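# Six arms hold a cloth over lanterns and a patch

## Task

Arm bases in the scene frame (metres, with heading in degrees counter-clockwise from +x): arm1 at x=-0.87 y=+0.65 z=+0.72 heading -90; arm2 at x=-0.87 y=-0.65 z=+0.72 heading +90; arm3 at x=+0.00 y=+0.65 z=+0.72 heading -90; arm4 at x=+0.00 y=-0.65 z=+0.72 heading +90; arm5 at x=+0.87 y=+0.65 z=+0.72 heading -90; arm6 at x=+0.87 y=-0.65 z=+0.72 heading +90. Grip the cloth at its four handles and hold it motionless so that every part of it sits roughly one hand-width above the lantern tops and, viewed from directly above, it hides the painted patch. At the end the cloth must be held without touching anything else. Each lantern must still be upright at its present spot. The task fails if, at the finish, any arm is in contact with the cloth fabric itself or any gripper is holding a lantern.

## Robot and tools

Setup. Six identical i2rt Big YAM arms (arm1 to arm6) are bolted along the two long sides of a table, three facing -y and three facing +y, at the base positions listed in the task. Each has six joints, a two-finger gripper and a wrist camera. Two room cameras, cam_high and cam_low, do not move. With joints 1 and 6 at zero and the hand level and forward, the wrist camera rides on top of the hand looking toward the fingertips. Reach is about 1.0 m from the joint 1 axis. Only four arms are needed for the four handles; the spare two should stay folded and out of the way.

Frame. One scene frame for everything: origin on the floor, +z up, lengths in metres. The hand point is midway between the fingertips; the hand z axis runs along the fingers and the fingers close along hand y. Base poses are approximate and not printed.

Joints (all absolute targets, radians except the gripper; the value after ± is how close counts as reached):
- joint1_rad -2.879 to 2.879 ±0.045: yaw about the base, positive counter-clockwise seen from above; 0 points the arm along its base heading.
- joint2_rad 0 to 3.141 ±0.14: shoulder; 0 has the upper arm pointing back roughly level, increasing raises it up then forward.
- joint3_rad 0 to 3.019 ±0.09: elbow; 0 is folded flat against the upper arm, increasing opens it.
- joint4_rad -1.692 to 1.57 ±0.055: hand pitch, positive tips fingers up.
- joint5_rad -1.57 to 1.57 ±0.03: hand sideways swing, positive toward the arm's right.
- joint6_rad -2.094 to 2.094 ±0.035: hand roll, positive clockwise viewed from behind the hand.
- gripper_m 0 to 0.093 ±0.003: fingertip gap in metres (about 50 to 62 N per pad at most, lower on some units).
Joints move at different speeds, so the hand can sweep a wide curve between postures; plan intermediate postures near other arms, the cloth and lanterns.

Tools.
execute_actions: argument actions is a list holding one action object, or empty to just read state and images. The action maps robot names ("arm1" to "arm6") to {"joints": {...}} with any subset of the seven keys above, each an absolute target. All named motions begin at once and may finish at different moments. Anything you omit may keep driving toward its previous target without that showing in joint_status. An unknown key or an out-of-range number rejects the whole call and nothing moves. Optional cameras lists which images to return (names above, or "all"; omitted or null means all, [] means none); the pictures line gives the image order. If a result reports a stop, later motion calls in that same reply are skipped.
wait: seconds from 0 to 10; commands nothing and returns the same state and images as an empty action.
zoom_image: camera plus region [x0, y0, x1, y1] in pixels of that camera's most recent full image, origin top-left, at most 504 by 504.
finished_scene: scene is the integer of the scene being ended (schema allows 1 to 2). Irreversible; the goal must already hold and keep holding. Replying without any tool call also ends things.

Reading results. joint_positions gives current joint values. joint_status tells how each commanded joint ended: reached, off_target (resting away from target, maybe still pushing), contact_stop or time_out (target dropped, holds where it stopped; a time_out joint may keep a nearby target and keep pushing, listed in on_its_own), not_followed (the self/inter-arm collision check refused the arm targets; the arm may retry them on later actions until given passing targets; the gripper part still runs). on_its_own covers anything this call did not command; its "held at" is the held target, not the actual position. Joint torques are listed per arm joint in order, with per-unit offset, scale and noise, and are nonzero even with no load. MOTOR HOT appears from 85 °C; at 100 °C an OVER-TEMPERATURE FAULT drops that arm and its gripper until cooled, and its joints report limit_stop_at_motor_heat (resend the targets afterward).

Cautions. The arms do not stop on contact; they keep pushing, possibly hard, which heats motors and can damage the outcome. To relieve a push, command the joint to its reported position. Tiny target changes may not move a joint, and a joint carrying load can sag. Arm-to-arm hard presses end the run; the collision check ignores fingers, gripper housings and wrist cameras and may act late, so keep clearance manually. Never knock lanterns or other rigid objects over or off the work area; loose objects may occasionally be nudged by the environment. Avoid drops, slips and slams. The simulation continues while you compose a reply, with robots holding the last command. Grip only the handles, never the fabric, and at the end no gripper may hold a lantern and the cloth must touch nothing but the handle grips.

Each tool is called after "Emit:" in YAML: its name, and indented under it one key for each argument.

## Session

Emit:
execute_actions:
  actions: []
  cameras: ["cam_high","cam_low"]

Scene clock: 0.00 s.
Joint torques (N m, as the arm reports them, + toward a larger angle): no reading
Motor temperatures (°C, as the motors report them): arm1=[29 32 37 29 28 28] | arm2=[28 31 31 30 27 30] | arm3=[27 31 38 28 29 28] | arm4=[27 30 38 27 27 28] | arm5=[31 30 30 30 26 28] | arm6=[27 28 31 30 28 27]
arm1.joint_positions: joint1_rad=-0.008 joint2_rad=+0.434 joint3_rad=+1.482 joint4_rad=-1.527 joint5_rad=-0.016 joint6_rad=+0.005 gripper_m=+0.094
arm1.joint_status: not commanded
arm1.hand: x=-0.8750 y=+0.5326 z=+1.3268 quat_wxyz=(-0.372, -0.609, -0.600, +0.360) (m; scene frame)
arm2.joint_positions: joint1_rad=+0.002 joint2_rad=+0.451 joint3_rad=+1.455 joint4_rad=-1.532 joint5_rad=-0.001 joint6_rad=-0.009 gripper_m=+0.095
arm2.joint_status: not commanded
arm2.hand: x=-0.8756 y=-0.5188 z=+1.3173 quat_wxyz=(-0.356, +0.618, -0.610, -0.345) (m; scene frame)
arm3.joint_positions: joint1_rad=-0.015 joint2_rad=+0.432 joint3_rad=+1.462 joint4_rad=-1.527 joint5_rad=-0.007 joint6_rad=-0.010 gripper_m=+0.094
arm3.joint_status: not commanded
arm3.hand: x=-0.0031 y=+0.5313 z=+1.3591 quat_wxyz=(-0.354, -0.616, -0.599, +0.370) (m; scene frame)
arm4.joint_positions: joint1_rad=+0.013 joint2_rad=+0.423 joint3_rad=+1.480 joint4_rad=-1.520 joint5_rad=-0.004 joint6_rad=+0.005 gripper_m=+0.094
arm4.joint_status: not commanded
arm4.hand: x=+0.0029 y=-0.5377 z=+1.3395 quat_wxyz=(-0.372, +0.595, -0.608, -0.372) (m; scene frame)
arm5.joint_positions: joint1_rad=-0.014 joint2_rad=+0.450 joint3_rad=+1.470 joint4_rad=-1.540 joint5_rad=-0.006 joint6_rad=-0.017 gripper_m=+0.095
arm5.joint_status: not commanded
arm5.hand: x=+0.8757 y=+0.5298 z=+1.3411 quat_wxyz=(-0.361, -0.593, -0.628, +0.352) (m; scene frame)
arm6.joint_positions: joint1_rad=+0.002 joint2_rad=+0.435 joint3_rad=+1.460 joint4_rad=-1.541 joint5_rad=-0.010 joint6_rad=-0.002 gripper_m=+0.094
arm6.joint_status: not commanded
arm6.hand: x=+0.8710 y=-0.5298 z=+1.3649 quat_wxyz=(-0.353, +0.612, -0.611, -0.358) (m; scene frame)
pictures: cam_high, cam_low
Images, in order (width x height): cam_high 672x504, cam_low 672x504.

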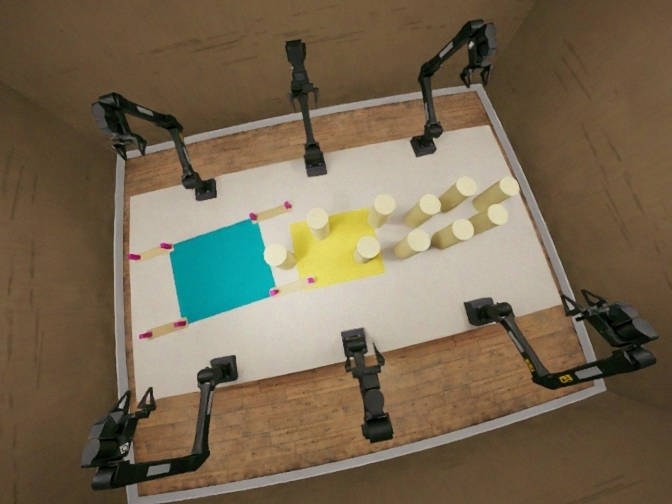

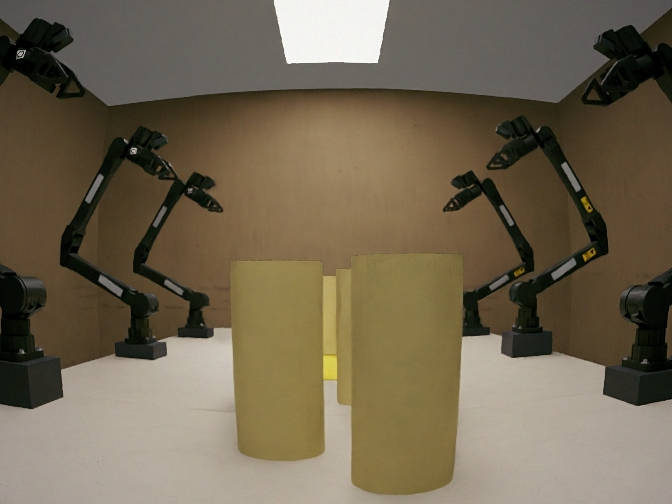

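Emit:
zoom_image:
  camera: "cam_high"
  region: [110, 150, 430, 390]

Region (110, 150, 430, 390) of cam_high's 672x504 image, scaled by 1.575, with more detail than that image has; it fills the top 378 rows of this view, and the rest is white.

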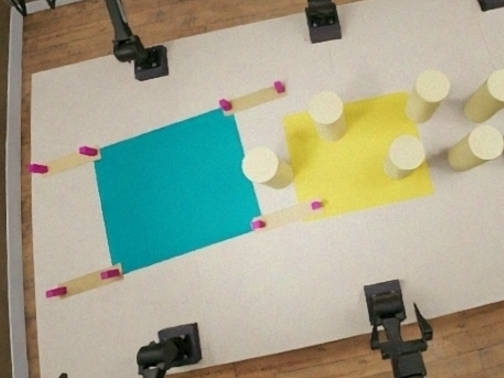

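Emit:
execute_actions:
  actions:
    - {"arm1":{"joints":{"joint1_rad":-0.95,"joint6_rad":-1.087,"joint2_rad":2.345,"joint3_rad":2.345,"joint4_rad":-1.524}},"arm2":{"joints":{"joint1_rad":1.045,"joint6_rad":0.925,"joint2_rad":1.95,"joint3_rad":1.655,"joint4_rad":-1.225}},"arm3":{"joints":{"joint1_rad":-1.05,"joint6_rad":-1.172,"joint2_rad":1.4,"joint3_rad":1.675,"joint4_rad":-1.16}},"arm4":{"joints":{"joint1_rad":0.892,"joint6_rad":0.753,"joint2_rad":1.4,"joint3_rad":1.785,"joint4_rad":-1.245}}}
  cameras: []

Emit:
execute_actions:
  actions:
    - {"arm3":{"joints":{"joint2_rad":2.045}},"arm4":{"joints":{"joint2_rad":2.055}}}
  cameras: ["arm1_cam_wrist","arm2_cam_wrist","arm3_cam_wrist","arm4_cam_wrist"]

Scene clock: 33.97 s.
Joint torques (N m, as the arm reports them, + toward a larger angle): arm1=[  1.58 -27.89  11.65   0.23   0.07  -0.07] | arm2=[  0.27 -19.38  11.87   0.42   0.07   0.16] | arm3=[  0.04 -13.01  13.59   1.72  -0.06  -0.14] | arm4=[-1.12 -9.71 12.66  1.46 -0.05  0.19] | arm5=[0.22 5.42 6.02 2.04 0.   0.07] | arm6=[0.42 6.08 8.06 1.85 0.08 0.  ]
Motor temperatures (°C, as the motors report them): arm1=[29 32 39 29 28 28] | arm2=[28 31 33 30 27 30] | arm3=[27 31 40 28 29 28] | arm4=[27 30 40 27 27 28] | arm5=[31 30 32 31 26 28] | arm6=[27 29 33 30 28 27]
arm1.joint_positions: joint1_rad=-0.955 joint2_rad=+2.353 joint3_rad=+2.310 joint4_rad=-1.524 joint5_rad=-0.016 joint6_rad=-1.076 gripper_m=+0.095
arm1.joint_status: all done
arm1.hand: x=-1.4592 y=+0.2356 z=+0.8398 quat_wxyz=(-0.010, -0.665, -0.747, -0.001) (m; scene frame)
arm2.joint_positions: joint1_rad=+1.045 joint2_rad=+1.941 joint3_rad=+1.639 joint4_rad=-1.228 joint5_rad=-0.002 joint6_rad=+0.913 gripper_m=+0.095
arm2.joint_status: all done
arm2.hand: x=-1.3856 y=-0.3467 z=+0.8552 quat_wxyz=(+0.003, +0.750, -0.661, -0.014) (m; scene frame)
arm3.joint_positions: joint1_rad=-1.056 joint2_rad=+1.401 joint3_rad=+1.648 joint4_rad=-1.169 joint5_rad=-0.007 joint6_rad=-1.163 gripper_m=+0.094
arm3.joint_status: all done
arm3.hand: x=-0.4793 y=+0.3953 z=+1.2119 quat_wxyz=(+0.103, -0.642, -0.697, +0.303) (m; scene frame)
arm4.joint_positions: joint1_rad=+0.898 joint2_rad=+1.389 joint3_rad=+1.764 joint4_rad=-1.257 joint5_rad=-0.004 joint6_rad=+0.742 gripper_m=+0.094
arm4.joint_status: all done
arm4.hand: x=-0.4051 y=-0.3067 z=+1.2351 quat_wxyz=(+0.009, +0.706, -0.622, -0.338) (m; scene frame)
arm5.joint_positions: joint1_rad=-0.014 joint2_rad=+0.450 joint3_rad=+1.470 joint4_rad=-1.540 joint5_rad=-0.006 joint6_rad=-0.017 gripper_m=+0.095
arm5.joint_status: not commanded
arm5.hand: x=+0.8757 y=+0.5298 z=+1.3411 quat_wxyz=(-0.361, -0.593, -0.628, +0.352) (m; scene frame)
arm6.joint_positions: joint1_rad=+0.002 joint2_rad=+0.435 joint3_rad=+1.460 joint4_rad=-1.541 joint5_rad=-0.010 joint6_rad=-0.002 gripper_m=+0.094
arm6.joint_status: not commanded
arm6.hand: x=+0.8710 y=-0.5298 z=+1.3649 quat_wxyz=(-0.353, +0.612, -0.611, -0.358) (m; scene frame)
pictures: none
No camera images: the call's "cameras" was empty. Leave "cameras" out to get every camera's image.

Scene clock: 35.63 s.
Joint torques (N m, as the arm reports them, + toward a larger angle): arm1=[  1.27 -28.31  11.81   0.29   0.07  -0.08] | arm2=[  0.35 -19.59  11.86   0.44   0.06   0.17] | arm3=[ -0.4  -22.26  11.17   0.55  -0.06  -0.2 ] | arm4=[ -1.11 -17.71  11.39   0.43  -0.04   0.23] | arm5=[ 0.17  5.39  6.04  2.06 -0.01  0.07] | arm6=[0.47 6.08 8.07 1.83 0.07 0.  ]
Motor temperatures (°C, as the motors report them): arm1=[29 33 39 29 28 28] | arm2=[28 31 33 30 27 30] | arm3=[27 31 40 28 29 28] | arm4=[27 30 41 27 27 28] | arm5=[31 30 32 31 26 28] | arm6=[27 29 33 30 28 27]
arm1.joint_positions: joint1_rad=-0.955 joint2_rad=+2.353 joint3_rad=+2.310 joint4_rad=-1.524 joint5_rad=-0.016 joint6_rad=-1.076 gripper_m=+0.095
arm1.joint_status: not commanded
arm1.hand: x=-1.4592 y=+0.2356 z=+0.8398 quat_wxyz=(-0.010, -0.665, -0.747, -0.001) (m; scene frame)
arm2.joint_positions: joint1_rad=+1.045 joint2_rad=+1.941 joint3_rad=+1.639 joint4_rad=-1.228 joint5_rad=-0.002 joint6_rad=+0.913 gripper_m=+0.095
arm2.joint_status: not commanded
arm2.hand: x=-1.3856 y=-0.3467 z=+0.8552 quat_wxyz=(+0.003, +0.750, -0.661, -0.014) (m; scene frame)
arm3.joint_positions: joint1_rad=-1.056 joint2_rad=+2.054 joint3_rad=+1.654 joint4_rad=-1.169 joint5_rad=-0.007 joint6_rad=-1.164 gripper_m=+0.094
arm3.joint_status: all done
arm3.hand: x=-0.5389 y=+0.3640 z=+0.8392 quat_wxyz=(-0.002, -0.678, -0.735, +0.003) (m; scene frame)
arm4.joint_positions: joint1_rad=+0.898 joint2_rad=+2.053 joint3_rad=+1.764 joint4_rad=-1.256 joint5_rad=-0.004 joint6_rad=+0.743 gripper_m=+0.094
arm4.joint_status: all done
arm4.hand: x=-0.4809 y=-0.2433 z=+0.8501 quat_wxyz=(+0.003, +0.750, -0.661, -0.014) (m; scene frame)
arm5.joint_positions: joint1_rad=-0.014 joint2_rad=+0.450 joint3_rad=+1.470 joint4_rad=-1.540 joint5_rad=-0.006 joint6_rad=-0.017 gripper_m=+0.095
arm5.joint_status: not commanded
arm5.hand: x=+0.8757 y=+0.5298 z=+1.3411 quat_wxyz=(-0.361, -0.593, -0.628, +0.352) (m; scene frame)
arm6.joint_positions: joint1_rad=+0.002 joint2_rad=+0.435 joint3_rad=+1.460 joint4_rad=-1.541 joint5_rad=-0.010 joint6_rad=-0.002 gripper_m=+0.094
arm6.joint_status: not commanded
arm6.hand: x=+0.8710 y=-0.5298 z=+1.3649 quat_wxyz=(-0.353, +0.612, -0.611, -0.358) (m; scene frame)
pictures: arm1_cam_wrist, arm2_cam_wrist, arm3_cam_wrist, arm4_cam_wrist
Images, in order (width x height): arm1_cam_wrist 616x616, arm2_cam_wrist 616x616, arm3_cam_wrist 616x616, arm4_cam_wrist 616x616.

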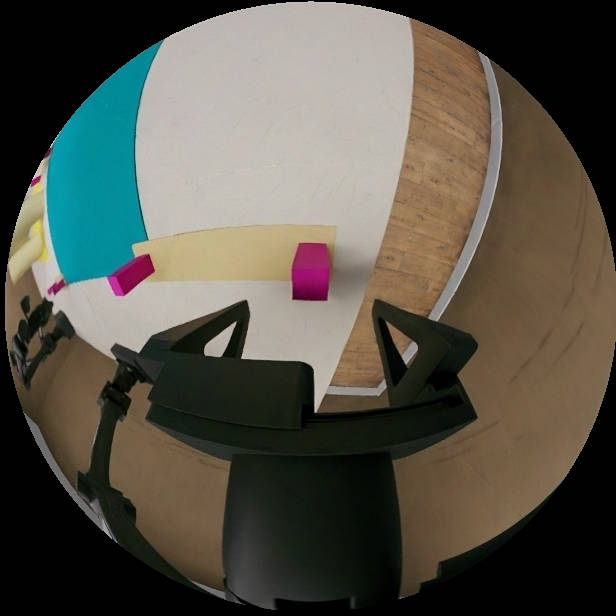

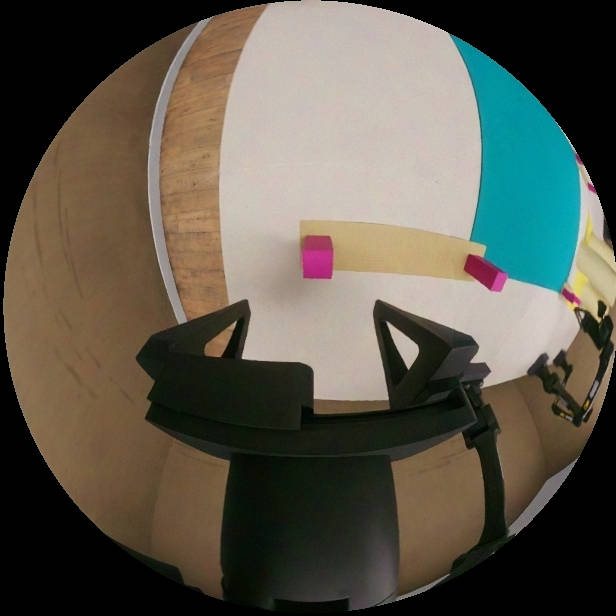

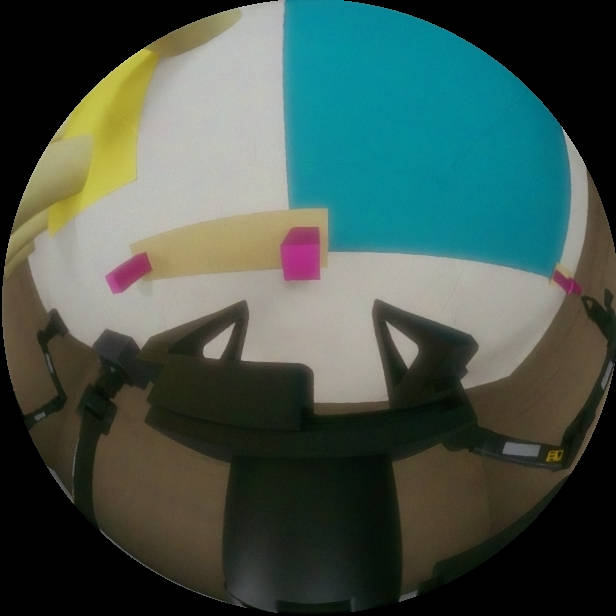

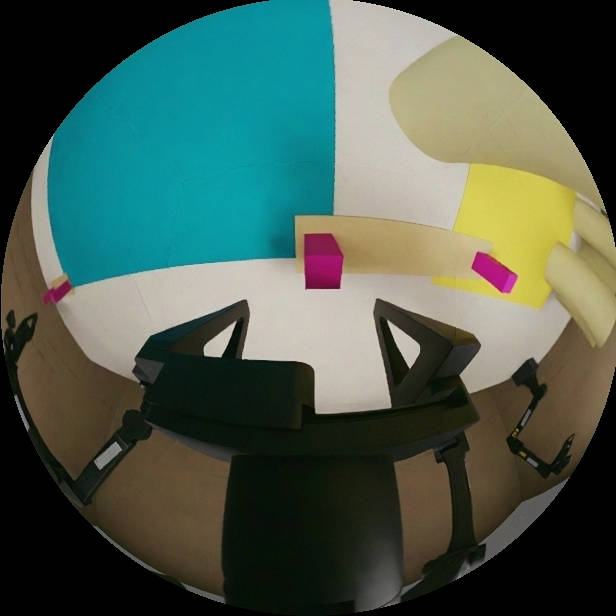

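Emit:
execute_actions:
  actions:
    - {"arm1":{"joints":{"joint1_rad":-0.975,"joint6_rad":-1.09,"joint2_rad":2.395,"joint3_rad":2.172,"joint4_rad":-1.332}},"arm2":{"joints":{"joint2_rad":2.052,"joint3_rad":1.548,"joint4_rad":-1.055}},"arm3":{"joints":{"joint1_rad":-1.028,"joint6_rad":-1.18,"joint2_rad":2.155,"joint3_rad":1.589,"joint4_rad":-0.995}},"arm4":{"joints":{"joint1_rad":0.878,"joint6_rad":0.725,"joint2_rad":2.147,"joint3_rad":1.666,"joint4_rad":-1.078}}}
  cameras: ["arm1_cam_wrist","arm2_cam_wrist","arm3_cam_wrist","arm4_cam_wrist"]

Scene clock: 52.90 s.
Joint torques (N m, as the arm reports them, + toward a larger angle): arm1=[  0.08 -25.69   9.83   0.81   0.06  -0.07] | arm2=[  0.32 -22.2   10.16   0.73   0.06   0.17] | arm3=[ -0.09 -22.44   9.26   0.75  -0.07  -0.2 ] | arm4=[ -1.72 -17.94   8.92   0.51  -0.02   0.06] | arm5=[0.11 5.29 6.03 2.07 0.   0.06] | arm6=[0.55 6.11 8.1  1.81 0.07 0.  ]
Motor temperatures (°C, as the motors report them): arm1=[29 35 41 29 28 28] | arm2=[28 32 34 30 27 30] | arm3=[27 34 42 28 29 28] | arm4=[27 32 42 27 27 28] | arm5=[31 30 32 31 26 28] | arm6=[27 29 33 30 28 27]
arm1.joint_positions: joint1_rad=-0.964 joint2_rad=+2.382 joint3_rad=+2.159 joint4_rad=-1.345 joint5_rad=-0.016 joint6_rad=-1.079 gripper_m=+0.095
arm1.joint_status: all done
arm1.hand: x=-1.4595 y=+0.2427 z=+0.7625 quat_wxyz=(-0.010, -0.667, -0.745, -0.001) (m; scene frame)
arm2.joint_positions: joint1_rad=+1.045 joint2_rad=+2.065 joint3_rad=+1.540 joint4_rad=-1.071 joint5_rad=-0.002 joint6_rad=+0.913 gripper_m=+0.095
arm2.joint_status: all done
arm2.hand: x=-1.3746 y=-0.3530 z=+0.7500 quat_wxyz=(-0.003, +0.750, -0.661, +0.019) (m; scene frame)
arm3.joint_positions: joint1_rad=-1.038 joint2_rad=+2.155 joint3_rad=+1.580 joint4_rad=-1.011 joint5_rad=-0.007 joint6_rad=-1.172 gripper_m=+0.094
arm3.joint_status: all done
arm3.hand: x=-0.5287 y=+0.3572 z=+0.7549 quat_wxyz=(-0.005, -0.669, -0.743, -0.005) (m; scene frame)
arm4.joint_positions: joint1_rad=+0.889 joint2_rad=+2.144 joint3_rad=+1.664 joint4_rad=-1.092 joint5_rad=-0.004 joint6_rad=+0.734 gripper_m=+0.094
arm4.joint_status: all done
arm4.hand: x=-0.4719 y=-0.2434 z=+0.7597 quat_wxyz=(+0.003, +0.750, -0.662, +0.000) (m; scene frame)
arm5.joint_positions: joint1_rad=-0.014 joint2_rad=+0.450 joint3_rad=+1.470 joint4_rad=-1.540 joint5_rad=-0.006 joint6_rad=-0.017 gripper_m=+0.095
arm5.joint_status: not commanded
arm5.hand: x=+0.8757 y=+0.5298 z=+1.3411 quat_wxyz=(-0.361, -0.593, -0.628, +0.352) (m; scene frame)
arm6.joint_positions: joint1_rad=+0.002 joint2_rad=+0.435 joint3_rad=+1.460 joint4_rad=-1.541 joint5_rad=-0.010 joint6_rad=-0.002 gripper_m=+0.094
arm6.joint_status: not commanded
arm6.hand: x=+0.8710 y=-0.5298 z=+1.3649 quat_wxyz=(-0.353, +0.612, -0.611, -0.358) (m; scene frame)
pictures: arm1_cam_wrist, arm2_cam_wrist, arm3_cam_wrist, arm4_cam_wrist
Images, in order (width x height): arm1_cam_wrist 616x616, arm2_cam_wrist 616x616, arm3_cam_wrist 616x616, arm4_cam_wrist 616x616.

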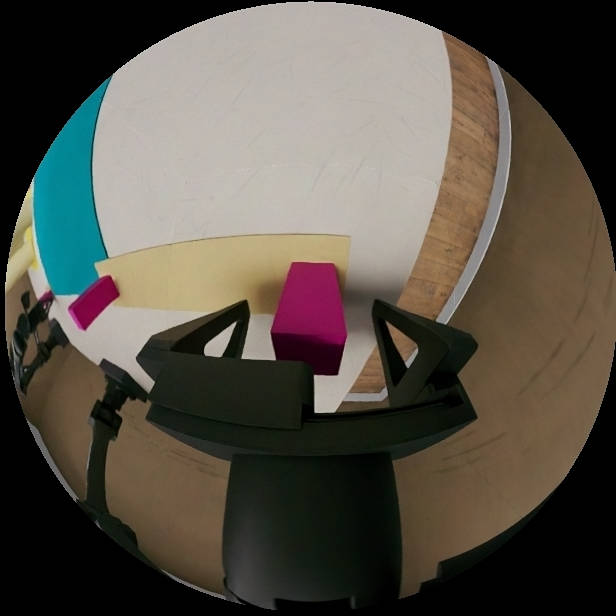

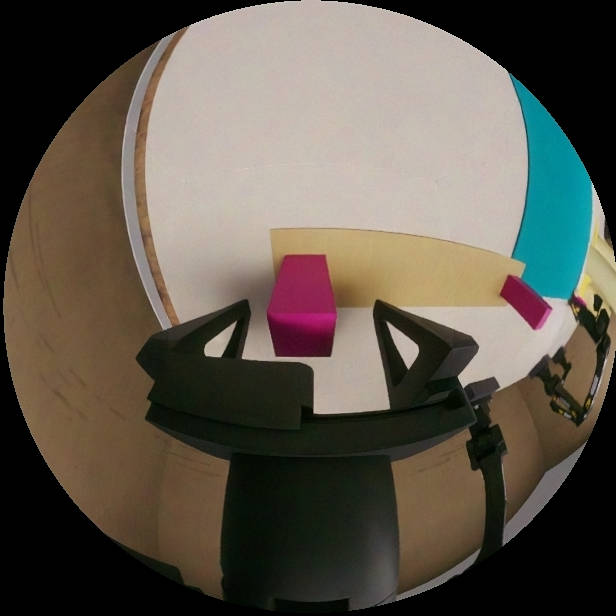

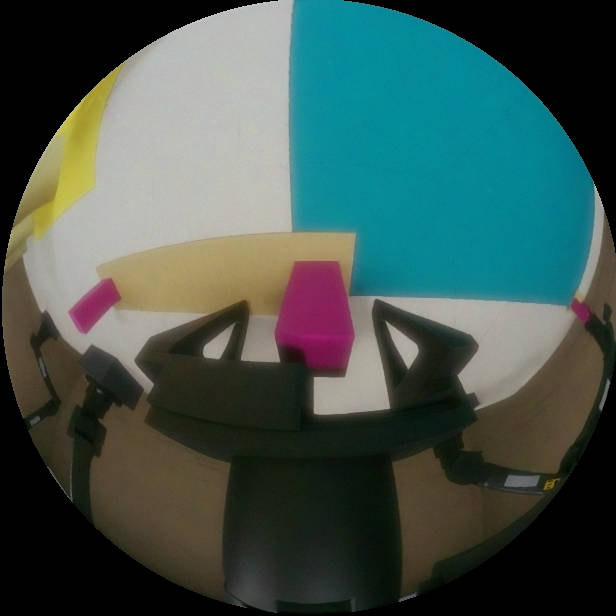

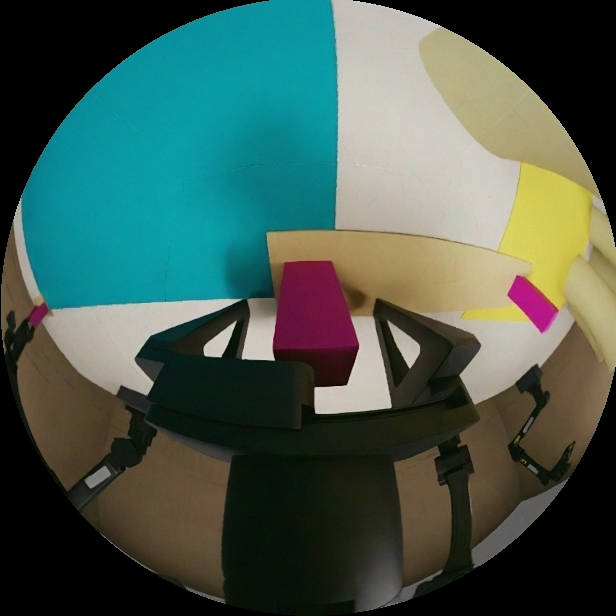

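Emit:
execute_actions:
  actions:
    - {"arm1":{"joints":{"gripper_m":0.0}},"arm2":{"joints":{"gripper_m":0.0,"joint4_rad":-1.025}},"arm3":{"joints":{"gripper_m":0.0}},"arm4":{"joints":{"gripper_m":0.0}}}
  cameras: ["arm2_cam_wrist"]

Emit:
execute_actions:
  actions:
    - {"arm1":{"joints":{"joint1_rad":-0.94,"joint6_rad":-1.03,"joint2_rad":2.055,"joint3_rad":2.08,"joint4_rad":-1.50}},"arm2":{"joints":{"joint1_rad":0.988,"joint6_rad":0.9,"joint2_rad":1.808,"joint3_rad":1.72,"joint4_rad":-1.37}},"arm3":{"joints":{"joint1_rad":-0.995,"joint6_rad":-1.085,"joint2_rad":1.907,"joint3_rad":1.732,"joint4_rad":-1.30}},"arm4":{"joints":{"joint1_rad":0.93,"joint6_rad":0.825,"joint2_rad":1.92,"joint3_rad":1.848,"joint4_rad":-1.39}}}
  cameras: ["cam_high"]

Scene clock: 84.37 s.
Joint torques (N m, as the arm reports them, + toward a larger angle): arm1=[ -0.1  -25.97   9.76   0.77  -0.01  -0.04] | arm2=[  0.32 -22.35  10.22   0.83  -0.02   0.16] | arm3=[  0.04 -22.39   9.26   0.54  -0.11  -0.16] | arm4=[ -1.5  -18.16   8.82   0.45   0.06   0.08] | arm5=[ 0.19  5.28  6.04  2.05 -0.01  0.07] | arm6=[0.32 6.13 8.03 1.82 0.07 0.01]
Motor temperatures (°C, as the motors report them): arm1=[29 35 41 29 28 28] | arm2=[28 33 33 30 27 30] | arm3=[27 35 41 28 29 28] | arm4=[27 33 41 27 27 28] | arm5=[31 30 32 31 26 28] | arm6=[27 29 34 30 28 27]
arm1.joint_positions: joint1_rad=-0.964 joint2_rad=+2.382 joint3_rad=+2.159 joint4_rad=-1.342 joint5_rad=-0.014 joint6_rad=-1.082 gripper_m=+0.029
arm1.joint_status: gripper_m off_target (ended at +0.029, target +0.000)
arm1.hand: x=-1.4601 y=+0.2427 z=+0.7625 quat_wxyz=(-0.009, -0.666, -0.746, +0.000) (m; scene frame)
arm2.joint_positions: joint1_rad=+1.045 joint2_rad=+2.065 joint3_rad=+1.540 joint4_rad=-1.042 joint5_rad=+0.001 joint6_rad=+0.913 gripper_m=+0.029
arm2.joint_status: gripper_m off_target (ended at +0.029, target +0.000); the others done
arm2.hand: x=-1.3806 y=-0.3491 z=+0.7498 quat_wxyz=(-0.002, +0.750, -0.661, +0.004) (m; scene frame)
arm3.joint_positions: joint1_rad=-1.038 joint2_rad=+2.155 joint3_rad=+1.580 joint4_rad=-1.003 joint5_rad=-0.005 joint6_rad=-1.175 gripper_m=+0.029
arm3.joint_status: gripper_m off_target (ended at +0.029, target +0.000)
arm3.hand: x=-0.5304 y=+0.3565 z=+0.7548 quat_wxyz=(-0.003, -0.668, -0.744, -0.002) (m; scene frame)
arm4.joint_positions: joint1_rad=+0.889 joint2_rad=+2.144 joint3_rad=+1.664 joint4_rad=-1.090 joint5_rad=-0.007 joint6_rad=+0.732 gripper_m=+0.029
arm4.joint_status: gripper_m off_target (ended at +0.029, target +0.000)
arm4.hand: x=-0.4726 y=-0.2434 z=+0.7597 quat_wxyz=(+0.004, +0.751, -0.661, -0.001) (m; scene frame)
arm5.joint_positions: joint1_rad=-0.014 joint2_rad=+0.450 joint3_rad=+1.470 joint4_rad=-1.540 joint5_rad=-0.006 joint6_rad=-0.017 gripper_m=+0.095
arm5.joint_status: not commanded
arm5.hand: x=+0.8757 y=+0.5298 z=+1.3411 quat_wxyz=(-0.361, -0.593, -0.628, +0.352) (m; scene frame)
arm6.joint_positions: joint1_rad=+0.002 joint2_rad=+0.435 joint3_rad=+1.460 joint4_rad=-1.541 joint5_rad=-0.010 joint6_rad=-0.002 gripper_m=+0.094
arm6.joint_status: not commanded
arm6.hand: x=+0.8710 y=-0.5298 z=+1.3649 quat_wxyz=(-0.353, +0.612, -0.611, -0.358) (m; scene frame)
pictures: arm2_cam_wrist
Images, in order (width x height): arm2_cam_wrist 616x616.

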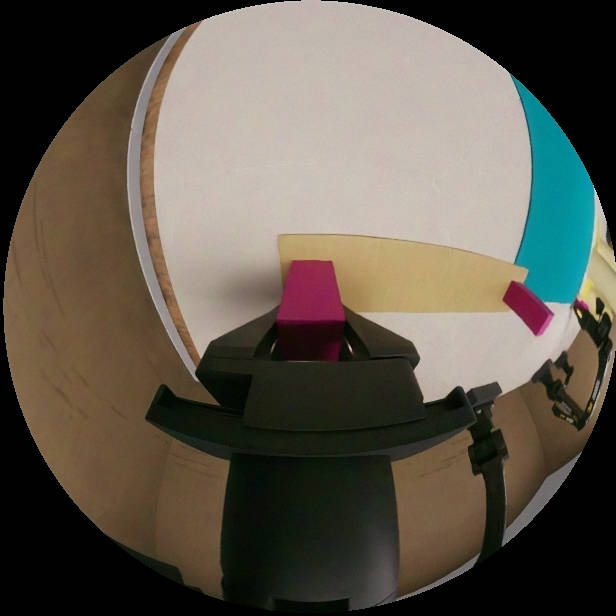

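Scene clock: 85.87 s.
Joint torques (N m, as the arm reports them, + toward a larger angle): arm1=[  1.41 -22.64  11.     0.02   0.05  -0.02] | arm2=[  1.13 -18.79  13.66  -0.12  -0.04   0.09] | arm3=[ -0.64 -20.13  11.05  -0.46  -0.09   0.05] | arm4=[ -0.33 -18.45  11.92  -0.55   0.07   0.24] | arm5=[ 0.21  5.32  6.04  2.05 -0.01  0.07] | arm6=[0.33 6.07 8.07 1.84 0.06 0.01]
Motor temperatures (°C, as the motors report them): arm1=[29 35 41 29 28 28] | arm2=[28 33 33 30 27 30] | arm3=[27 35 41 28 29 28] | arm4=[27 33 41 27 27 28] | arm5=[31 30 32 31 26 28] | arm6=[27 29 34 30 28 27]
arm1.joint_positions: joint1_rad=-0.944 joint2_rad=+2.039 joint3_rad=+2.059 joint4_rad=-1.486 joint5_rad=-0.015 joint6_rad=-1.024 gripper_m=+0.029
arm1.joint_status: all done
arm1.hand: x=-1.4079 y=+0.2629 z=+0.9524 quat_wxyz=(+0.000, -0.679, -0.732, +0.048) (m; scene frame)
arm2.joint_positions: joint1_rad=+0.978 joint2_rad=+1.808 joint3_rad=+1.689 joint4_rad=-1.353 joint5_rad=+0.001 joint6_rad=+0.892 gripper_m=+0.029
arm2.joint_status: all done
arm2.hand: x=-1.3515 y=-0.3217 z=+0.9487 quat_wxyz=(+0.005, +0.734, -0.677, -0.043) (m; scene frame)
arm3.joint_positions: joint1_rad=-0.998 joint2_rad=+1.903 joint3_rad=+1.722 joint4_rad=-1.278 joint5_rad=-0.006 joint6_rad=-1.093 gripper_m=+0.029
arm3.joint_status: all done
arm3.hand: x=-0.5233 y=+0.3319 z=+0.9527 quat_wxyz=(+0.013, -0.682, -0.730, +0.056) (m; scene frame)
arm4.joint_positions: joint1_rad=+0.924 joint2_rad=+1.937 joint3_rad=+1.828 joint4_rad=-1.370 joint5_rad=-0.007 joint6_rad=+0.814 gripper_m=+0.029
arm4.joint_status: all done
arm4.hand: x=-0.4861 y=-0.2609 z=+0.9434 quat_wxyz=(+0.007, +0.735, -0.677, -0.046) (m; scene frame)
arm5.joint_positions: joint1_rad=-0.014 joint2_rad=+0.450 joint3_rad=+1.470 joint4_rad=-1.540 joint5_rad=-0.006 joint6_rad=-0.017 gripper_m=+0.095
arm5.joint_status: not commanded
arm5.hand: x=+0.8757 y=+0.5298 z=+1.3411 quat_wxyz=(-0.361, -0.593, -0.628, +0.352) (m; scene frame)
arm6.joint_positions: joint1_rad=+0.002 joint2_rad=+0.435 joint3_rad=+1.460 joint4_rad=-1.541 joint5_rad=-0.010 joint6_rad=-0.002 gripper_m=+0.094
arm6.joint_status: not commanded
arm6.hand: x=+0.8710 y=-0.5298 z=+1.3649 quat_wxyz=(-0.353, +0.612, -0.611, -0.358) (m; scene frame)
pictures: cam_high
Images, in order (width x height): cam_high 672x504.

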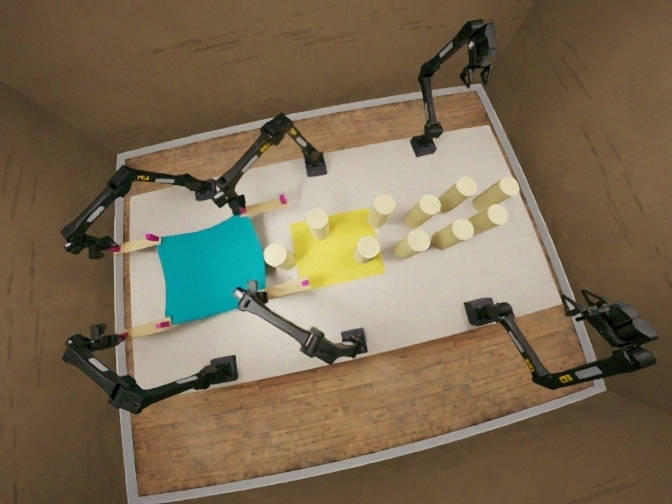

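Emit:
execute_actions:
  actions:
    - {"arm1":{"joints":{"joint1_rad":-0.925,"joint6_rad":-0.95,"joint2_rad":1.785,"joint3_rad":2.172,"joint4_rad":-1.645}},"arm2":{"joints":{"joint1_rad":0.955,"joint6_rad":0.93,"joint2_rad":1.714,"joint3_rad":2.085,"joint4_rad":-1.617}},"arm3":{"joints":{"joint1_rad":-0.932,"joint6_rad":-0.945,"joint2_rad":1.758,"joint3_rad":2.15,"joint4_rad":-1.558}},"arm4":{"joints":{"joint1_rad":0.99,"joint6_rad":0.95,"joint2_rad":1.75,"joint3_rad":2.237,"joint4_rad":-1.64}}}
  cameras: ["cam_low"]

Emit:
execute_actions:
  actions:
    - {"arm1":{"joints":{"joint1_rad":-0.748,"joint6_rad":-0.74,"joint2_rad":1.42,"joint3_rad":1.915,"joint4_rad":-1.635}},"arm2":{"joints":{"joint1_rad":0.774,"joint6_rad":0.755,"joint2_rad":1.36,"joint3_rad":1.842,"joint4_rad":-1.632}},"arm3":{"joints":{"joint1_rad":-0.65,"joint6_rad":-0.638,"joint2_rad":1.398,"joint3_rad":1.775,"joint4_rad":-1.665}},"arm4":{"joints":{"joint1_rad":0.738,"joint6_rad":0.695,"joint2_rad":1.323,"joint3_rad":1.786,"joint4_rad":-1.668}}}
  cameras: ["cam_high","cam_low"]

Scene clock: 106.53 s.
Joint torques (N m, as the arm reports them, + toward a larger angle): arm1=[  1.24 -18.54  10.65   0.44   0.07   0.03] | arm2=[  0.67 -16.07  14.65   0.3   -0.01   0.17] | arm3=[ -1.59 -18.68  11.9    0.3   -0.09   0.07] | arm4=[ -0.9  -16.44  11.97  -0.02   0.07   0.18] | arm5=[0.15 5.37 6.03 2.04 0.   0.07] | arm6=[0.58 6.04 8.07 1.85 0.06 0.01]
Motor temperatures (°C, as the motors report them): arm1=[29 35 42 29 28 28] | arm2=[28 33 35 30 27 30] | arm3=[27 35 42 28 29 28] | arm4=[27 34 43 27 27 28] | arm5=[31 30 32 31 26 28] | arm6=[27 29 34 30 28 27]
arm1.joint_positions: joint1_rad=-0.928 joint2_rad=+1.772 joint3_rad=+2.152 joint4_rad=-1.634 joint5_rad=-0.016 joint6_rad=-0.948 gripper_m=+0.029
arm1.joint_status: all done
arm1.hand: x=-1.3509 y=+0.2926 z=+1.1483 quat_wxyz=(+0.014, -0.693, -0.705, +0.152) (m; scene frame)
arm2.joint_positions: joint1_rad=+0.951 joint2_rad=+1.706 joint3_rad=+2.042 joint4_rad=-1.603 joint5_rad=+0.000 joint6_rad=+0.916 gripper_m=+0.029
arm2.joint_status: all done
arm2.hand: x=-1.3396 y=-0.3114 z=+1.1439 quat_wxyz=(+0.020, +0.710, -0.689, -0.144) (m; scene frame)
arm3.joint_positions: joint1_rad=-0.927 joint2_rad=+1.758 joint3_rad=+2.132 joint4_rad=-1.540 joint5_rad=-0.006 joint6_rad=-0.957 gripper_m=+0.029
arm3.joint_status: all done
arm3.hand: x=-0.4978 y=+0.2962 z=+1.2027 quat_wxyz=(+0.032, -0.691, -0.694, +0.199) (m; scene frame)
arm4.joint_positions: joint1_rad=+0.991 joint2_rad=+1.773 joint3_rad=+2.216 joint4_rad=-1.622 joint5_rad=-0.007 joint6_rad=+0.943 gripper_m=+0.029
arm4.joint_status: all done
arm4.hand: x=-0.4942 y=-0.3053 z=+1.1940 quat_wxyz=(+0.036, +0.700, -0.687, -0.192) (m; scene frame)
arm5.joint_positions: joint1_rad=-0.014 joint2_rad=+0.450 joint3_rad=+1.470 joint4_rad=-1.540 joint5_rad=-0.006 joint6_rad=-0.017 gripper_m=+0.095
arm5.joint_status: not commanded
arm5.hand: x=+0.8757 y=+0.5298 z=+1.3411 quat_wxyz=(-0.361, -0.593, -0.628, +0.352) (m; scene frame)
arm6.joint_positions: joint1_rad=+0.002 joint2_rad=+0.435 joint3_rad=+1.460 joint4_rad=-1.541 joint5_rad=-0.010 joint6_rad=-0.002 gripper_m=+0.094
arm6.joint_status: not commanded
arm6.hand: x=+0.8710 y=-0.5298 z=+1.3649 quat_wxyz=(-0.353, +0.612, -0.611, -0.358) (m; scene frame)
pictures: cam_low
Images, in order (width x height): cam_low 672x504.

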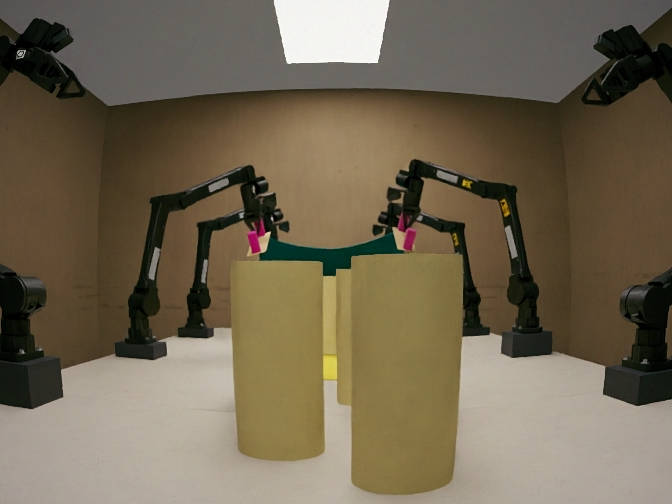

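Scene clock: 108.10 s.
Joint torques (N m, as the arm reports them, + toward a larger angle): arm1=[ -0.48 -12.84  10.34   1.09   0.2    0.01] | arm2=[  0.84 -10.66  11.04   0.65  -0.14   0.02] | arm3=[ -1.27 -12.22  10.59   0.    -0.14   0.06] | arm4=[ -0.04 -10.26  10.16   0.02   0.06   0.02] | arm5=[0.21 5.36 6.03 2.04 0.   0.06] | arm6=[0.35 6.15 8.08 1.81 0.06 0.01]
Motor temperatures (°C, as the motors report them): arm1=[29 35 42 29 28 28] | arm2=[28 33 35 30 27 30] | arm3=[27 35 42 28 29 28] | arm4=[27 34 43 27 27 28] | arm5=[31 30 32 31 26 28] | arm6=[27 29 34 30 28 27]
arm1.joint_positions: joint1_rad=-0.731 joint2_rad=+1.413 joint3_rad=+1.896 joint4_rad=-1.634 joint5_rad=-0.019 joint6_rad=-0.733 gripper_m=+0.029
arm1.joint_status: all done
arm1.hand: x=-1.1865 y=+0.3000 z=+1.2221 quat_wxyz=(-0.022, -0.692, -0.692, +0.203) (m; scene frame)
arm2.joint_positions: joint1_rad=+0.768 joint2_rad=+1.363 joint3_rad=+1.837 joint4_rad=-1.623 joint5_rad=+0.004 joint6_rad=+0.752 gripper_m=+0.029
arm2.joint_status: all done
arm2.hand: x=-1.1857 y=-0.3208 z=+1.2226 quat_wxyz=(-0.010, +0.696, -0.689, -0.203) (m; scene frame)
arm3.joint_positions: joint1_rad=-0.640 joint2_rad=+1.401 joint3_rad=+1.769 joint4_rad=-1.648 joint5_rad=-0.004 joint6_rad=-0.648 gripper_m=+0.029
arm3.joint_status: all done
arm3.hand: x=-0.2786 y=+0.2954 z=+1.2163 quat_wxyz=(-0.020, -0.706, -0.693, +0.145) (m; scene frame)
arm4.joint_positions: joint1_rad=+0.730 joint2_rad=+1.344 joint3_rad=+1.782 joint4_rad=-1.653 joint5_rad=-0.007 joint6_rad=+0.707 gripper_m=+0.029
arm4.joint_status: all done
arm4.hand: x=-0.2797 y=-0.3184 z=+1.2160 quat_wxyz=(-0.010, +0.694, -0.698, -0.178) (m; scene frame)
arm5.joint_positions: joint1_rad=-0.014 joint2_rad=+0.450 joint3_rad=+1.470 joint4_rad=-1.540 joint5_rad=-0.006 joint6_rad=-0.017 gripper_m=+0.095
arm5.joint_status: not commanded
arm5.hand: x=+0.8757 y=+0.5298 z=+1.3411 quat_wxyz=(-0.361, -0.593, -0.628, +0.352) (m; scene frame)
arm6.joint_positions: joint1_rad=+0.002 joint2_rad=+0.435 joint3_rad=+1.460 joint4_rad=-1.541 joint5_rad=-0.010 joint6_rad=-0.002 gripper_m=+0.094
arm6.joint_status: not commanded
arm6.hand: x=+0.8710 y=-0.5298 z=+1.3649 quat_wxyz=(-0.353, +0.612, -0.611, -0.358) (m; scene frame)
pictures: cam_high, cam_low
Images, in order (width x height): cam_high 672x504, cam_low 672x504.

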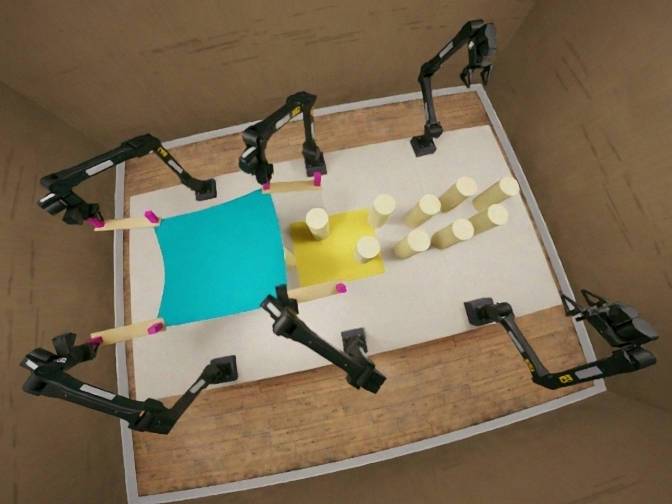

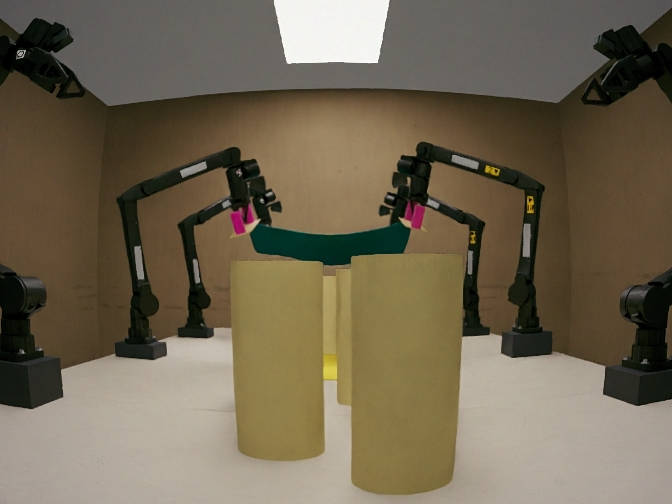

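Emit:
execute_actions:
  actions:
    - {"arm1":{"joints":{"joint1_rad":-0.315,"joint6_rad":-0.315,"joint2_rad":1.13,"joint3_rad":1.645,"joint4_rad":-1.64}},"arm2":{"joints":{"joint1_rad":0.335,"joint6_rad":0.32,"joint2_rad":1.068,"joint3_rad":1.587,"joint4_rad":-1.655}},"arm3":{"joints":{"joint1_rad":-0.17,"joint6_rad":-0.165,"joint2_rad":1.142,"joint3_rad":1.55,"joint4_rad":-1.665}},"arm4":{"joints":{"joint1_rad":0.235,"joint6_rad":0.205,"joint2_rad":1.05,"joint3_rad":1.56,"joint4_rad":-1.668}}}
  cameras: ["cam_low"]

Emit:
execute_actions:
  actions:
    - {"arm1":{"joints":{"joint1_rad":0.275,"joint6_rad":0.26,"joint2_rad":1.105,"joint3_rad":1.583,"joint4_rad":-1.63}},"arm2":{"joints":{"joint1_rad":-0.29,"joint6_rad":-0.29,"joint2_rad":1.045,"joint3_rad":1.518,"joint4_rad":-1.635}},"arm3":{"joints":{"joint1_rad":0.415,"joint6_rad":0.41,"joint2_rad":1.205,"joint3_rad":1.585,"joint4_rad":-1.66}},"arm4":{"joints":{"joint1_rad":-0.39,"joint6_rad":-0.41,"joint2_rad":1.12,"joint3_rad":1.585,"joint4_rad":-1.665}}}
  cameras: ["cam_high","cam_low"]

Scene clock: 133.83 s.
Joint torques (N m, as the arm reports them, + toward a larger angle): arm1=[ 1.09 -8.36  9.72  0.85  0.2   0.01] | arm2=[ 0.2  -4.82 10.48  0.4  -0.09  0.02] | arm3=[ 0.26 -7.38 10.27  0.19 -0.19  0.06] | arm4=[-1.72 -6.27  9.92  0.13  0.11  0.  ] | arm5=[0.22 5.35 6.01 2.05 0.   0.07] | arm6=[0.32 6.11 8.1  1.84 0.07 0.01]
Motor temperatures (°C, as the motors report them): arm1=[29 33 42 29 28 28] | arm2=[28 32 34 30 27 30] | arm3=[27 33 42 28 29 28] | arm4=[27 32 43 27 27 28] | arm5=[31 30 32 31 26 28] | arm6=[27 29 34 30 28 27]
arm1.joint_positions: joint1_rad=-0.319 joint2_rad=+1.124 joint3_rad=+1.634 joint4_rad=-1.634 joint5_rad=-0.019 joint6_rad=-0.311 gripper_m=+0.029
arm1.joint_status: all done
arm1.hand: x=-0.9863 y=+0.3074 z=+1.2221 quat_wxyz=(-0.110, -0.694, -0.686, +0.189) (m; scene frame)
arm2.joint_positions: joint1_rad=+0.336 joint2_rad=+1.067 joint3_rad=+1.586 joint4_rad=-1.638 joint5_rad=+0.001 joint6_rad=+0.319 gripper_m=+0.029
arm2.joint_status: all done
arm2.hand: x=-0.9843 y=-0.3280 z=+1.2233 quat_wxyz=(-0.102, +0.694, -0.685, -0.195) (m; scene frame)
arm3.joint_positions: joint1_rad=-0.181 joint2_rad=+1.143 joint3_rad=+1.547 joint4_rad=-1.648 joint5_rad=-0.001 joint6_rad=-0.177 gripper_m=+0.029
arm3.joint_status: all done
arm3.hand: x=-0.0733 y=+0.3014 z=+1.2191 quat_wxyz=(-0.091, -0.709, -0.686, +0.136) (m; scene frame)
arm4.joint_positions: joint1_rad=+0.248 joint2_rad=+1.064 joint3_rad=+1.559 joint4_rad=-1.653 joint5_rad=-0.009 joint6_rad=+0.218 gripper_m=+0.029
arm4.joint_status: all done
arm4.hand: x=-0.0721 y=-0.3261 z=+1.2201 quat_wxyz=(-0.106, +0.693, -0.691, -0.176) (m; scene frame)
arm5.joint_positions: joint1_rad=-0.014 joint2_rad=+0.450 joint3_rad=+1.470 joint4_rad=-1.540 joint5_rad=-0.006 joint6_rad=-0.017 gripper_m=+0.095
arm5.joint_status: not commanded
arm5.hand: x=+0.8757 y=+0.5298 z=+1.3411 quat_wxyz=(-0.361, -0.593, -0.628, +0.352) (m; scene frame)
arm6.joint_positions: joint1_rad=+0.002 joint2_rad=+0.435 joint3_rad=+1.460 joint4_rad=-1.541 joint5_rad=-0.010 joint6_rad=-0.002 gripper_m=+0.094
arm6.joint_status: not commanded
arm6.hand: x=+0.8710 y=-0.5298 z=+1.3649 quat_wxyz=(-0.353, +0.612, -0.611, -0.358) (m; scene frame)
pictures: cam_low
Images, in order (width x height): cam_low 672x504.

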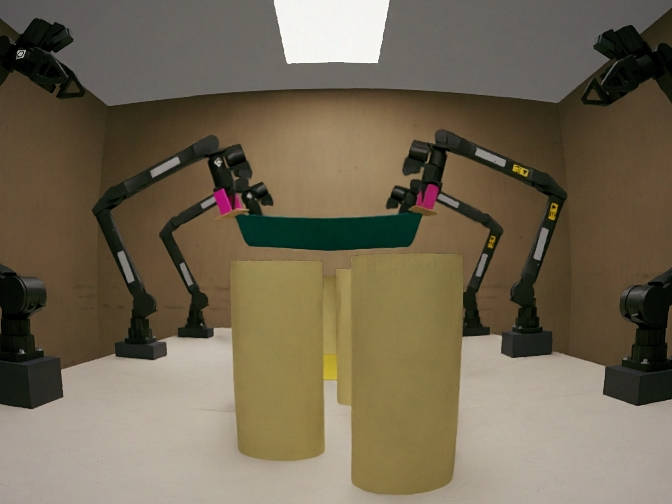

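Scene clock: 135.43 s.
Joint torques (N m, as the arm reports them, + toward a larger angle): arm1=[ 1.99 -9.71 10.5   1.12 -0.05 -0.18] | arm2=[-0.32 -6.38 11.23  0.86  0.22  0.32] | arm3=[  0.68 -10.15  13.63   0.19  -0.37   0.05] | arm4=[-2.   -7.85 12.33  0.13  0.23  0.07] | arm5=[0.21 5.34 6.03 2.06 0.   0.07] | arm6=[0.52 5.95 8.01 1.82 0.06 0.01]
Motor temperatures (°C, as the motors report them): arm1=[29 33 42 29 28 28] | arm2=[28 32 34 30 27 30] | arm3=[27 33 43 28 29 28] | arm4=[27 32 43 27 27 28] | arm5=[31 30 32 31 26 28] | arm6=[27 29 34 30 28 27]
arm1.joint_positions: joint1_rad=+0.264 joint2_rad=+1.123 joint3_rad=+1.565 joint4_rad=-1.630 joint5_rad=-0.011 joint6_rad=+0.282 gripper_m=+0.029
arm1.joint_status: all done
arm1.hand: x=-0.7820 y=+0.3047 z=+1.1945 quat_wxyz=(-0.170, -0.702, -0.686, +0.084) (m; scene frame)
arm2.joint_positions: joint1_rad=-0.283 joint2_rad=+1.061 joint3_rad=+1.511 joint4_rad=-1.635 joint5_rad=-0.008 joint6_rad=-0.314 gripper_m=+0.029
arm2.joint_status: all done
arm2.hand: x=-0.7811 y=-0.3283 z=+1.1950 quat_wxyz=(-0.170, +0.704, -0.684, -0.087) (m; scene frame)
arm3.joint_positions: joint1_rad=+0.397 joint2_rad=+1.221 joint3_rad=+1.547 joint4_rad=-1.648 joint5_rad=+0.005 joint6_rad=+0.400 gripper_m=+0.029
arm3.joint_status: all done
arm3.hand: x=+0.1361 y=+0.2971 z=+1.1918 quat_wxyz=(-0.113, -0.712, -0.691, +0.052) (m; scene frame)
arm4.joint_positions: joint1_rad=-0.374 joint2_rad=+1.141 joint3_rad=+1.559 joint4_rad=-1.653 joint5_rad=-0.014 joint6_rad=-0.399 gripper_m=+0.029
arm4.joint_status: all done
arm4.hand: x=+0.1387 y=-0.3220 z=+1.1949 quat_wxyz=(-0.152, +0.697, -0.698, -0.070) (m; scene frame)
arm5.joint_positions: joint1_rad=-0.014 joint2_rad=+0.450 joint3_rad=+1.470 joint4_rad=-1.540 joint5_rad=-0.006 joint6_rad=-0.017 gripper_m=+0.095
arm5.joint_status: not commanded
arm5.hand: x=+0.8757 y=+0.5298 z=+1.3411 quat_wxyz=(-0.361, -0.593, -0.628, +0.352) (m; scene frame)
arm6.joint_positions: joint1_rad=+0.002 joint2_rad=+0.435 joint3_rad=+1.460 joint4_rad=-1.541 joint5_rad=-0.010 joint6_rad=-0.002 gripper_m=+0.094
arm6.joint_status: not commanded
arm6.hand: x=+0.8710 y=-0.5298 z=+1.3649 quat_wxyz=(-0.353, +0.612, -0.611, -0.358) (m; scene frame)
pictures: cam_high, cam_low
Images, in order (width x height): cam_high 672x504, cam_low 672x504.

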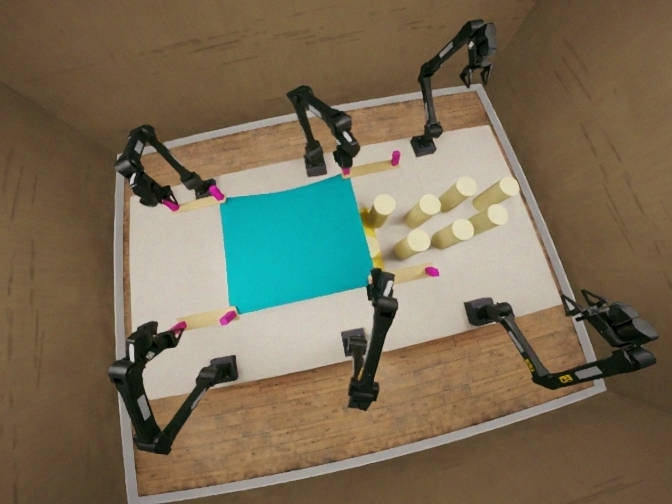

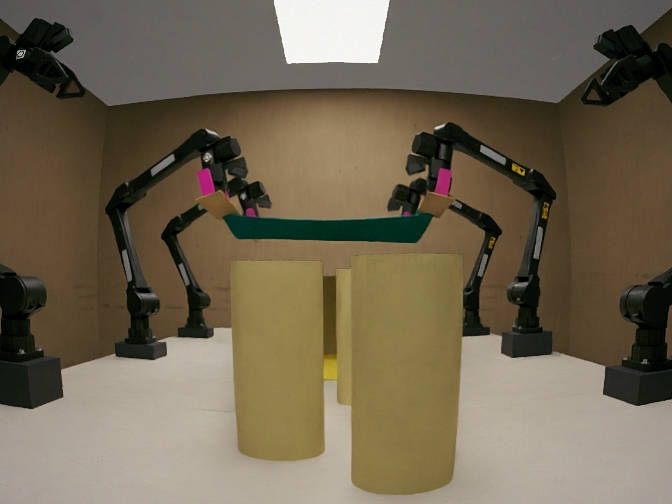

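Emit:
execute_actions:
  actions:
    - {"arm1":{"joints":{"joint1_rad":0.71,"joint6_rad":0.685,"joint2_rad":1.395,"joint3_rad":1.726,"joint4_rad":-1.668}},"arm2":{"joints":{"joint1_rad":-0.74,"joint6_rad":-0.725,"joint2_rad":1.378,"joint3_rad":1.668,"joint4_rad":-1.632}},"arm3":{"joints":{"joint1_rad":0.828,"joint6_rad":0.82,"joint2_rad":1.58,"joint3_rad":1.868,"joint4_rad":-1.685}},"arm4":{"joints":{"joint1_rad":-0.806,"joint6_rad":-0.825,"joint2_rad":1.508,"joint3_rad":1.856,"joint4_rad":-1.66}}}
  cameras: ["cam_high","cam_low","arm3_cam_wrist","arm4_cam_wrist"]

Emit:
zoom_image:
  camera: "cam_low"
  region: [160, 170, 490, 310]

Scene clock: 155.97 s.
Joint torques (N m, as the arm reports them, + toward a larger angle): arm1=[  1.22 -17.86  11.86   0.07  -0.01  -0.38] | arm2=[ -0.01 -14.81  15.44   0.27   0.2    0.55] | arm3=[  0.36 -17.41  15.03   0.04  -0.56  -0.01] | arm4=[ -1.86 -13.35  15.21   0.09   0.48   0.08] | arm5=[0.22 5.29 6.04 2.06 0.   0.07] | arm6=[0.48 5.93 8.01 1.87 0.07 0.  ]
Motor temperatures (°C, as the motors report them): arm1=[29 33 42 29 28 28] | arm2=[28 32 34 30 27 30] | arm3=[27 33 45 28 30 28] | arm4=[27 31 45 27 27 28] | arm5=[31 30 32 31 26 28] | arm6=[27 29 34 30 28 27]
arm1.joint_positions: joint1_rad=+0.708 joint2_rad=+1.439 joint3_rad=+1.690 joint4_rad=-1.654 joint5_rad=-0.010 joint6_rad=+0.725 gripper_m=+0.029
arm1.joint_status: joint6_rad off_target (ended at +0.725, target +0.685); the others done
arm1.hand: x=-0.5816 y=+0.3062 z=+1.1273 quat_wxyz=(-0.086, -0.712, -0.697, -0.004) (m; scene frame)
arm2.joint_positions: joint1_rad=-0.737 joint2_rad=+1.415 joint3_rad=+1.616 joint4_rad=-1.623 joint5_rad=-0.009 joint6_rad=-0.767 gripper_m=+0.029
arm2.joint_status: joint6_rad off_target (ended at -0.767, target -0.725); the others done
arm2.hand: x=-0.5767 y=-0.3227 z=+1.1131 quat_wxyz=(-0.076, +0.714, -0.696, -0.001) (m; scene frame)
arm3.joint_positions: joint1_rad=+0.816 joint2_rad=+1.600 joint3_rad=+1.817 joint4_rad=-1.676 joint5_rad=+0.012 joint6_rad=+0.814 gripper_m=+0.029
arm3.joint_status: all done
arm3.hand: x=+0.3544 y=+0.2951 z=+1.1427 quat_wxyz=(-0.056, -0.715, -0.697, +0.006) (m; scene frame)
arm4.joint_positions: joint1_rad=-0.791 joint2_rad=+1.521 joint3_rad=+1.801 joint4_rad=-1.654 joint5_rad=-0.023 joint6_rad=-0.817 gripper_m=+0.029
arm4.joint_status: all done
arm4.hand: x=+0.3541 y=-0.3162 z=+1.1447 quat_wxyz=(-0.098, +0.703, -0.704, -0.009) (m; scene frame)
arm5.joint_positions: joint1_rad=-0.014 joint2_rad=+0.450 joint3_rad=+1.470 joint4_rad=-1.540 joint5_rad=-0.006 joint6_rad=-0.017 gripper_m=+0.095
arm5.joint_status: not commanded
arm5.hand: x=+0.8757 y=+0.5298 z=+1.3411 quat_wxyz=(-0.361, -0.593, -0.628, +0.352) (m; scene frame)
arm6.joint_positions: joint1_rad=+0.002 joint2_rad=+0.435 joint3_rad=+1.460 joint4_rad=-1.541 joint5_rad=-0.010 joint6_rad=-0.002 gripper_m=+0.094
arm6.joint_status: not commanded
arm6.hand: x=+0.8710 y=-0.5298 z=+1.3649 quat_wxyz=(-0.353, +0.612, -0.611, -0.358) (m; scene frame)
pictures: arm3_cam_wrist, arm4_cam_wrist, cam_high, cam_low
Images, in order (width x height): arm3_cam_wrist 616x616, arm4_cam_wrist 616x616, cam_high 672x504, cam_low 672x504.

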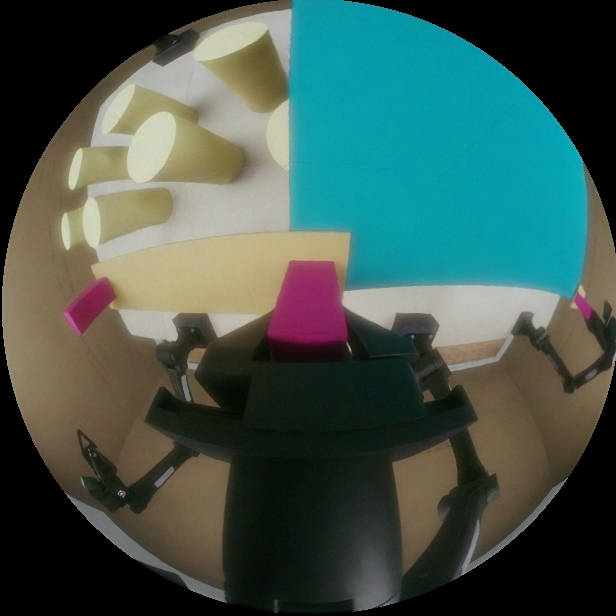

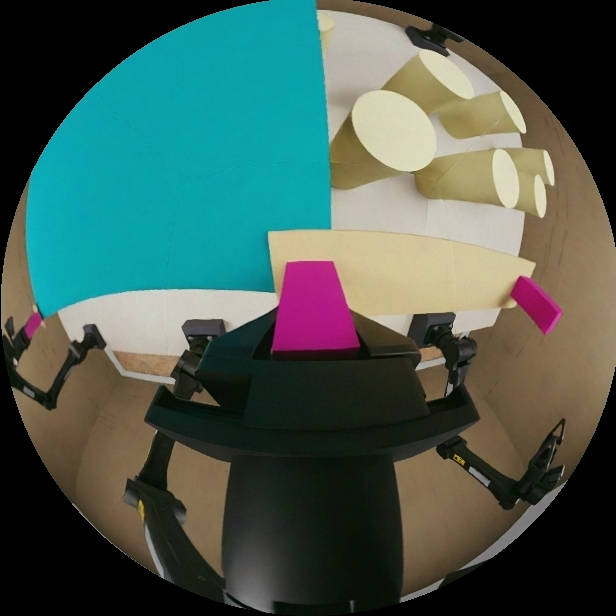

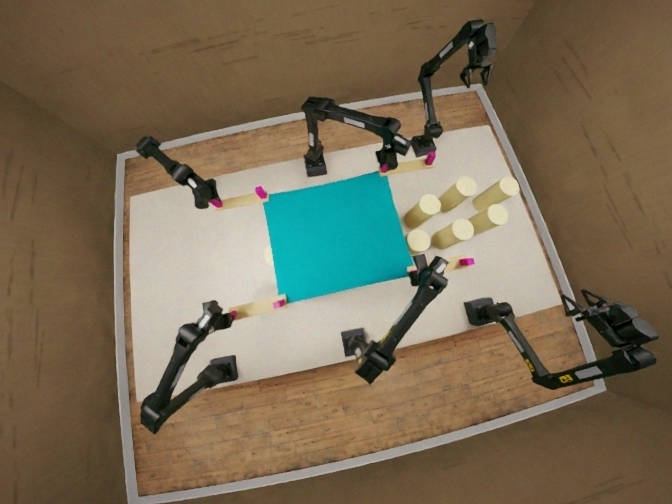

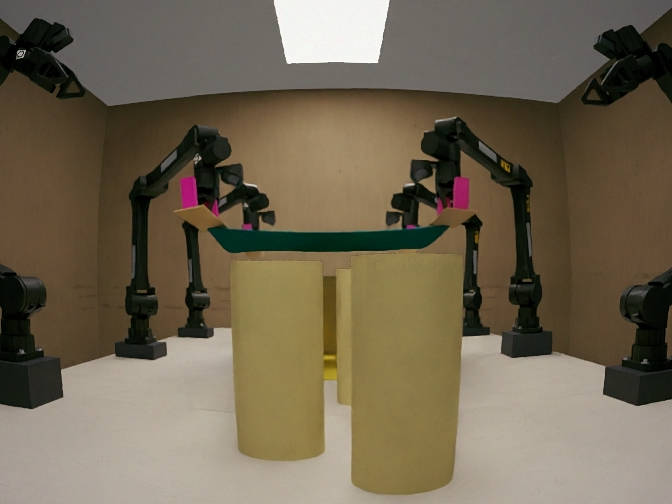

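Region (160, 170, 490, 310) of cam_low's 672x504 image, scaled by 1.527, with more detail than that image has; it fills the top 214 rows of this view, and the rest is white.

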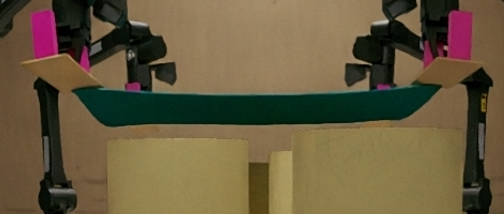

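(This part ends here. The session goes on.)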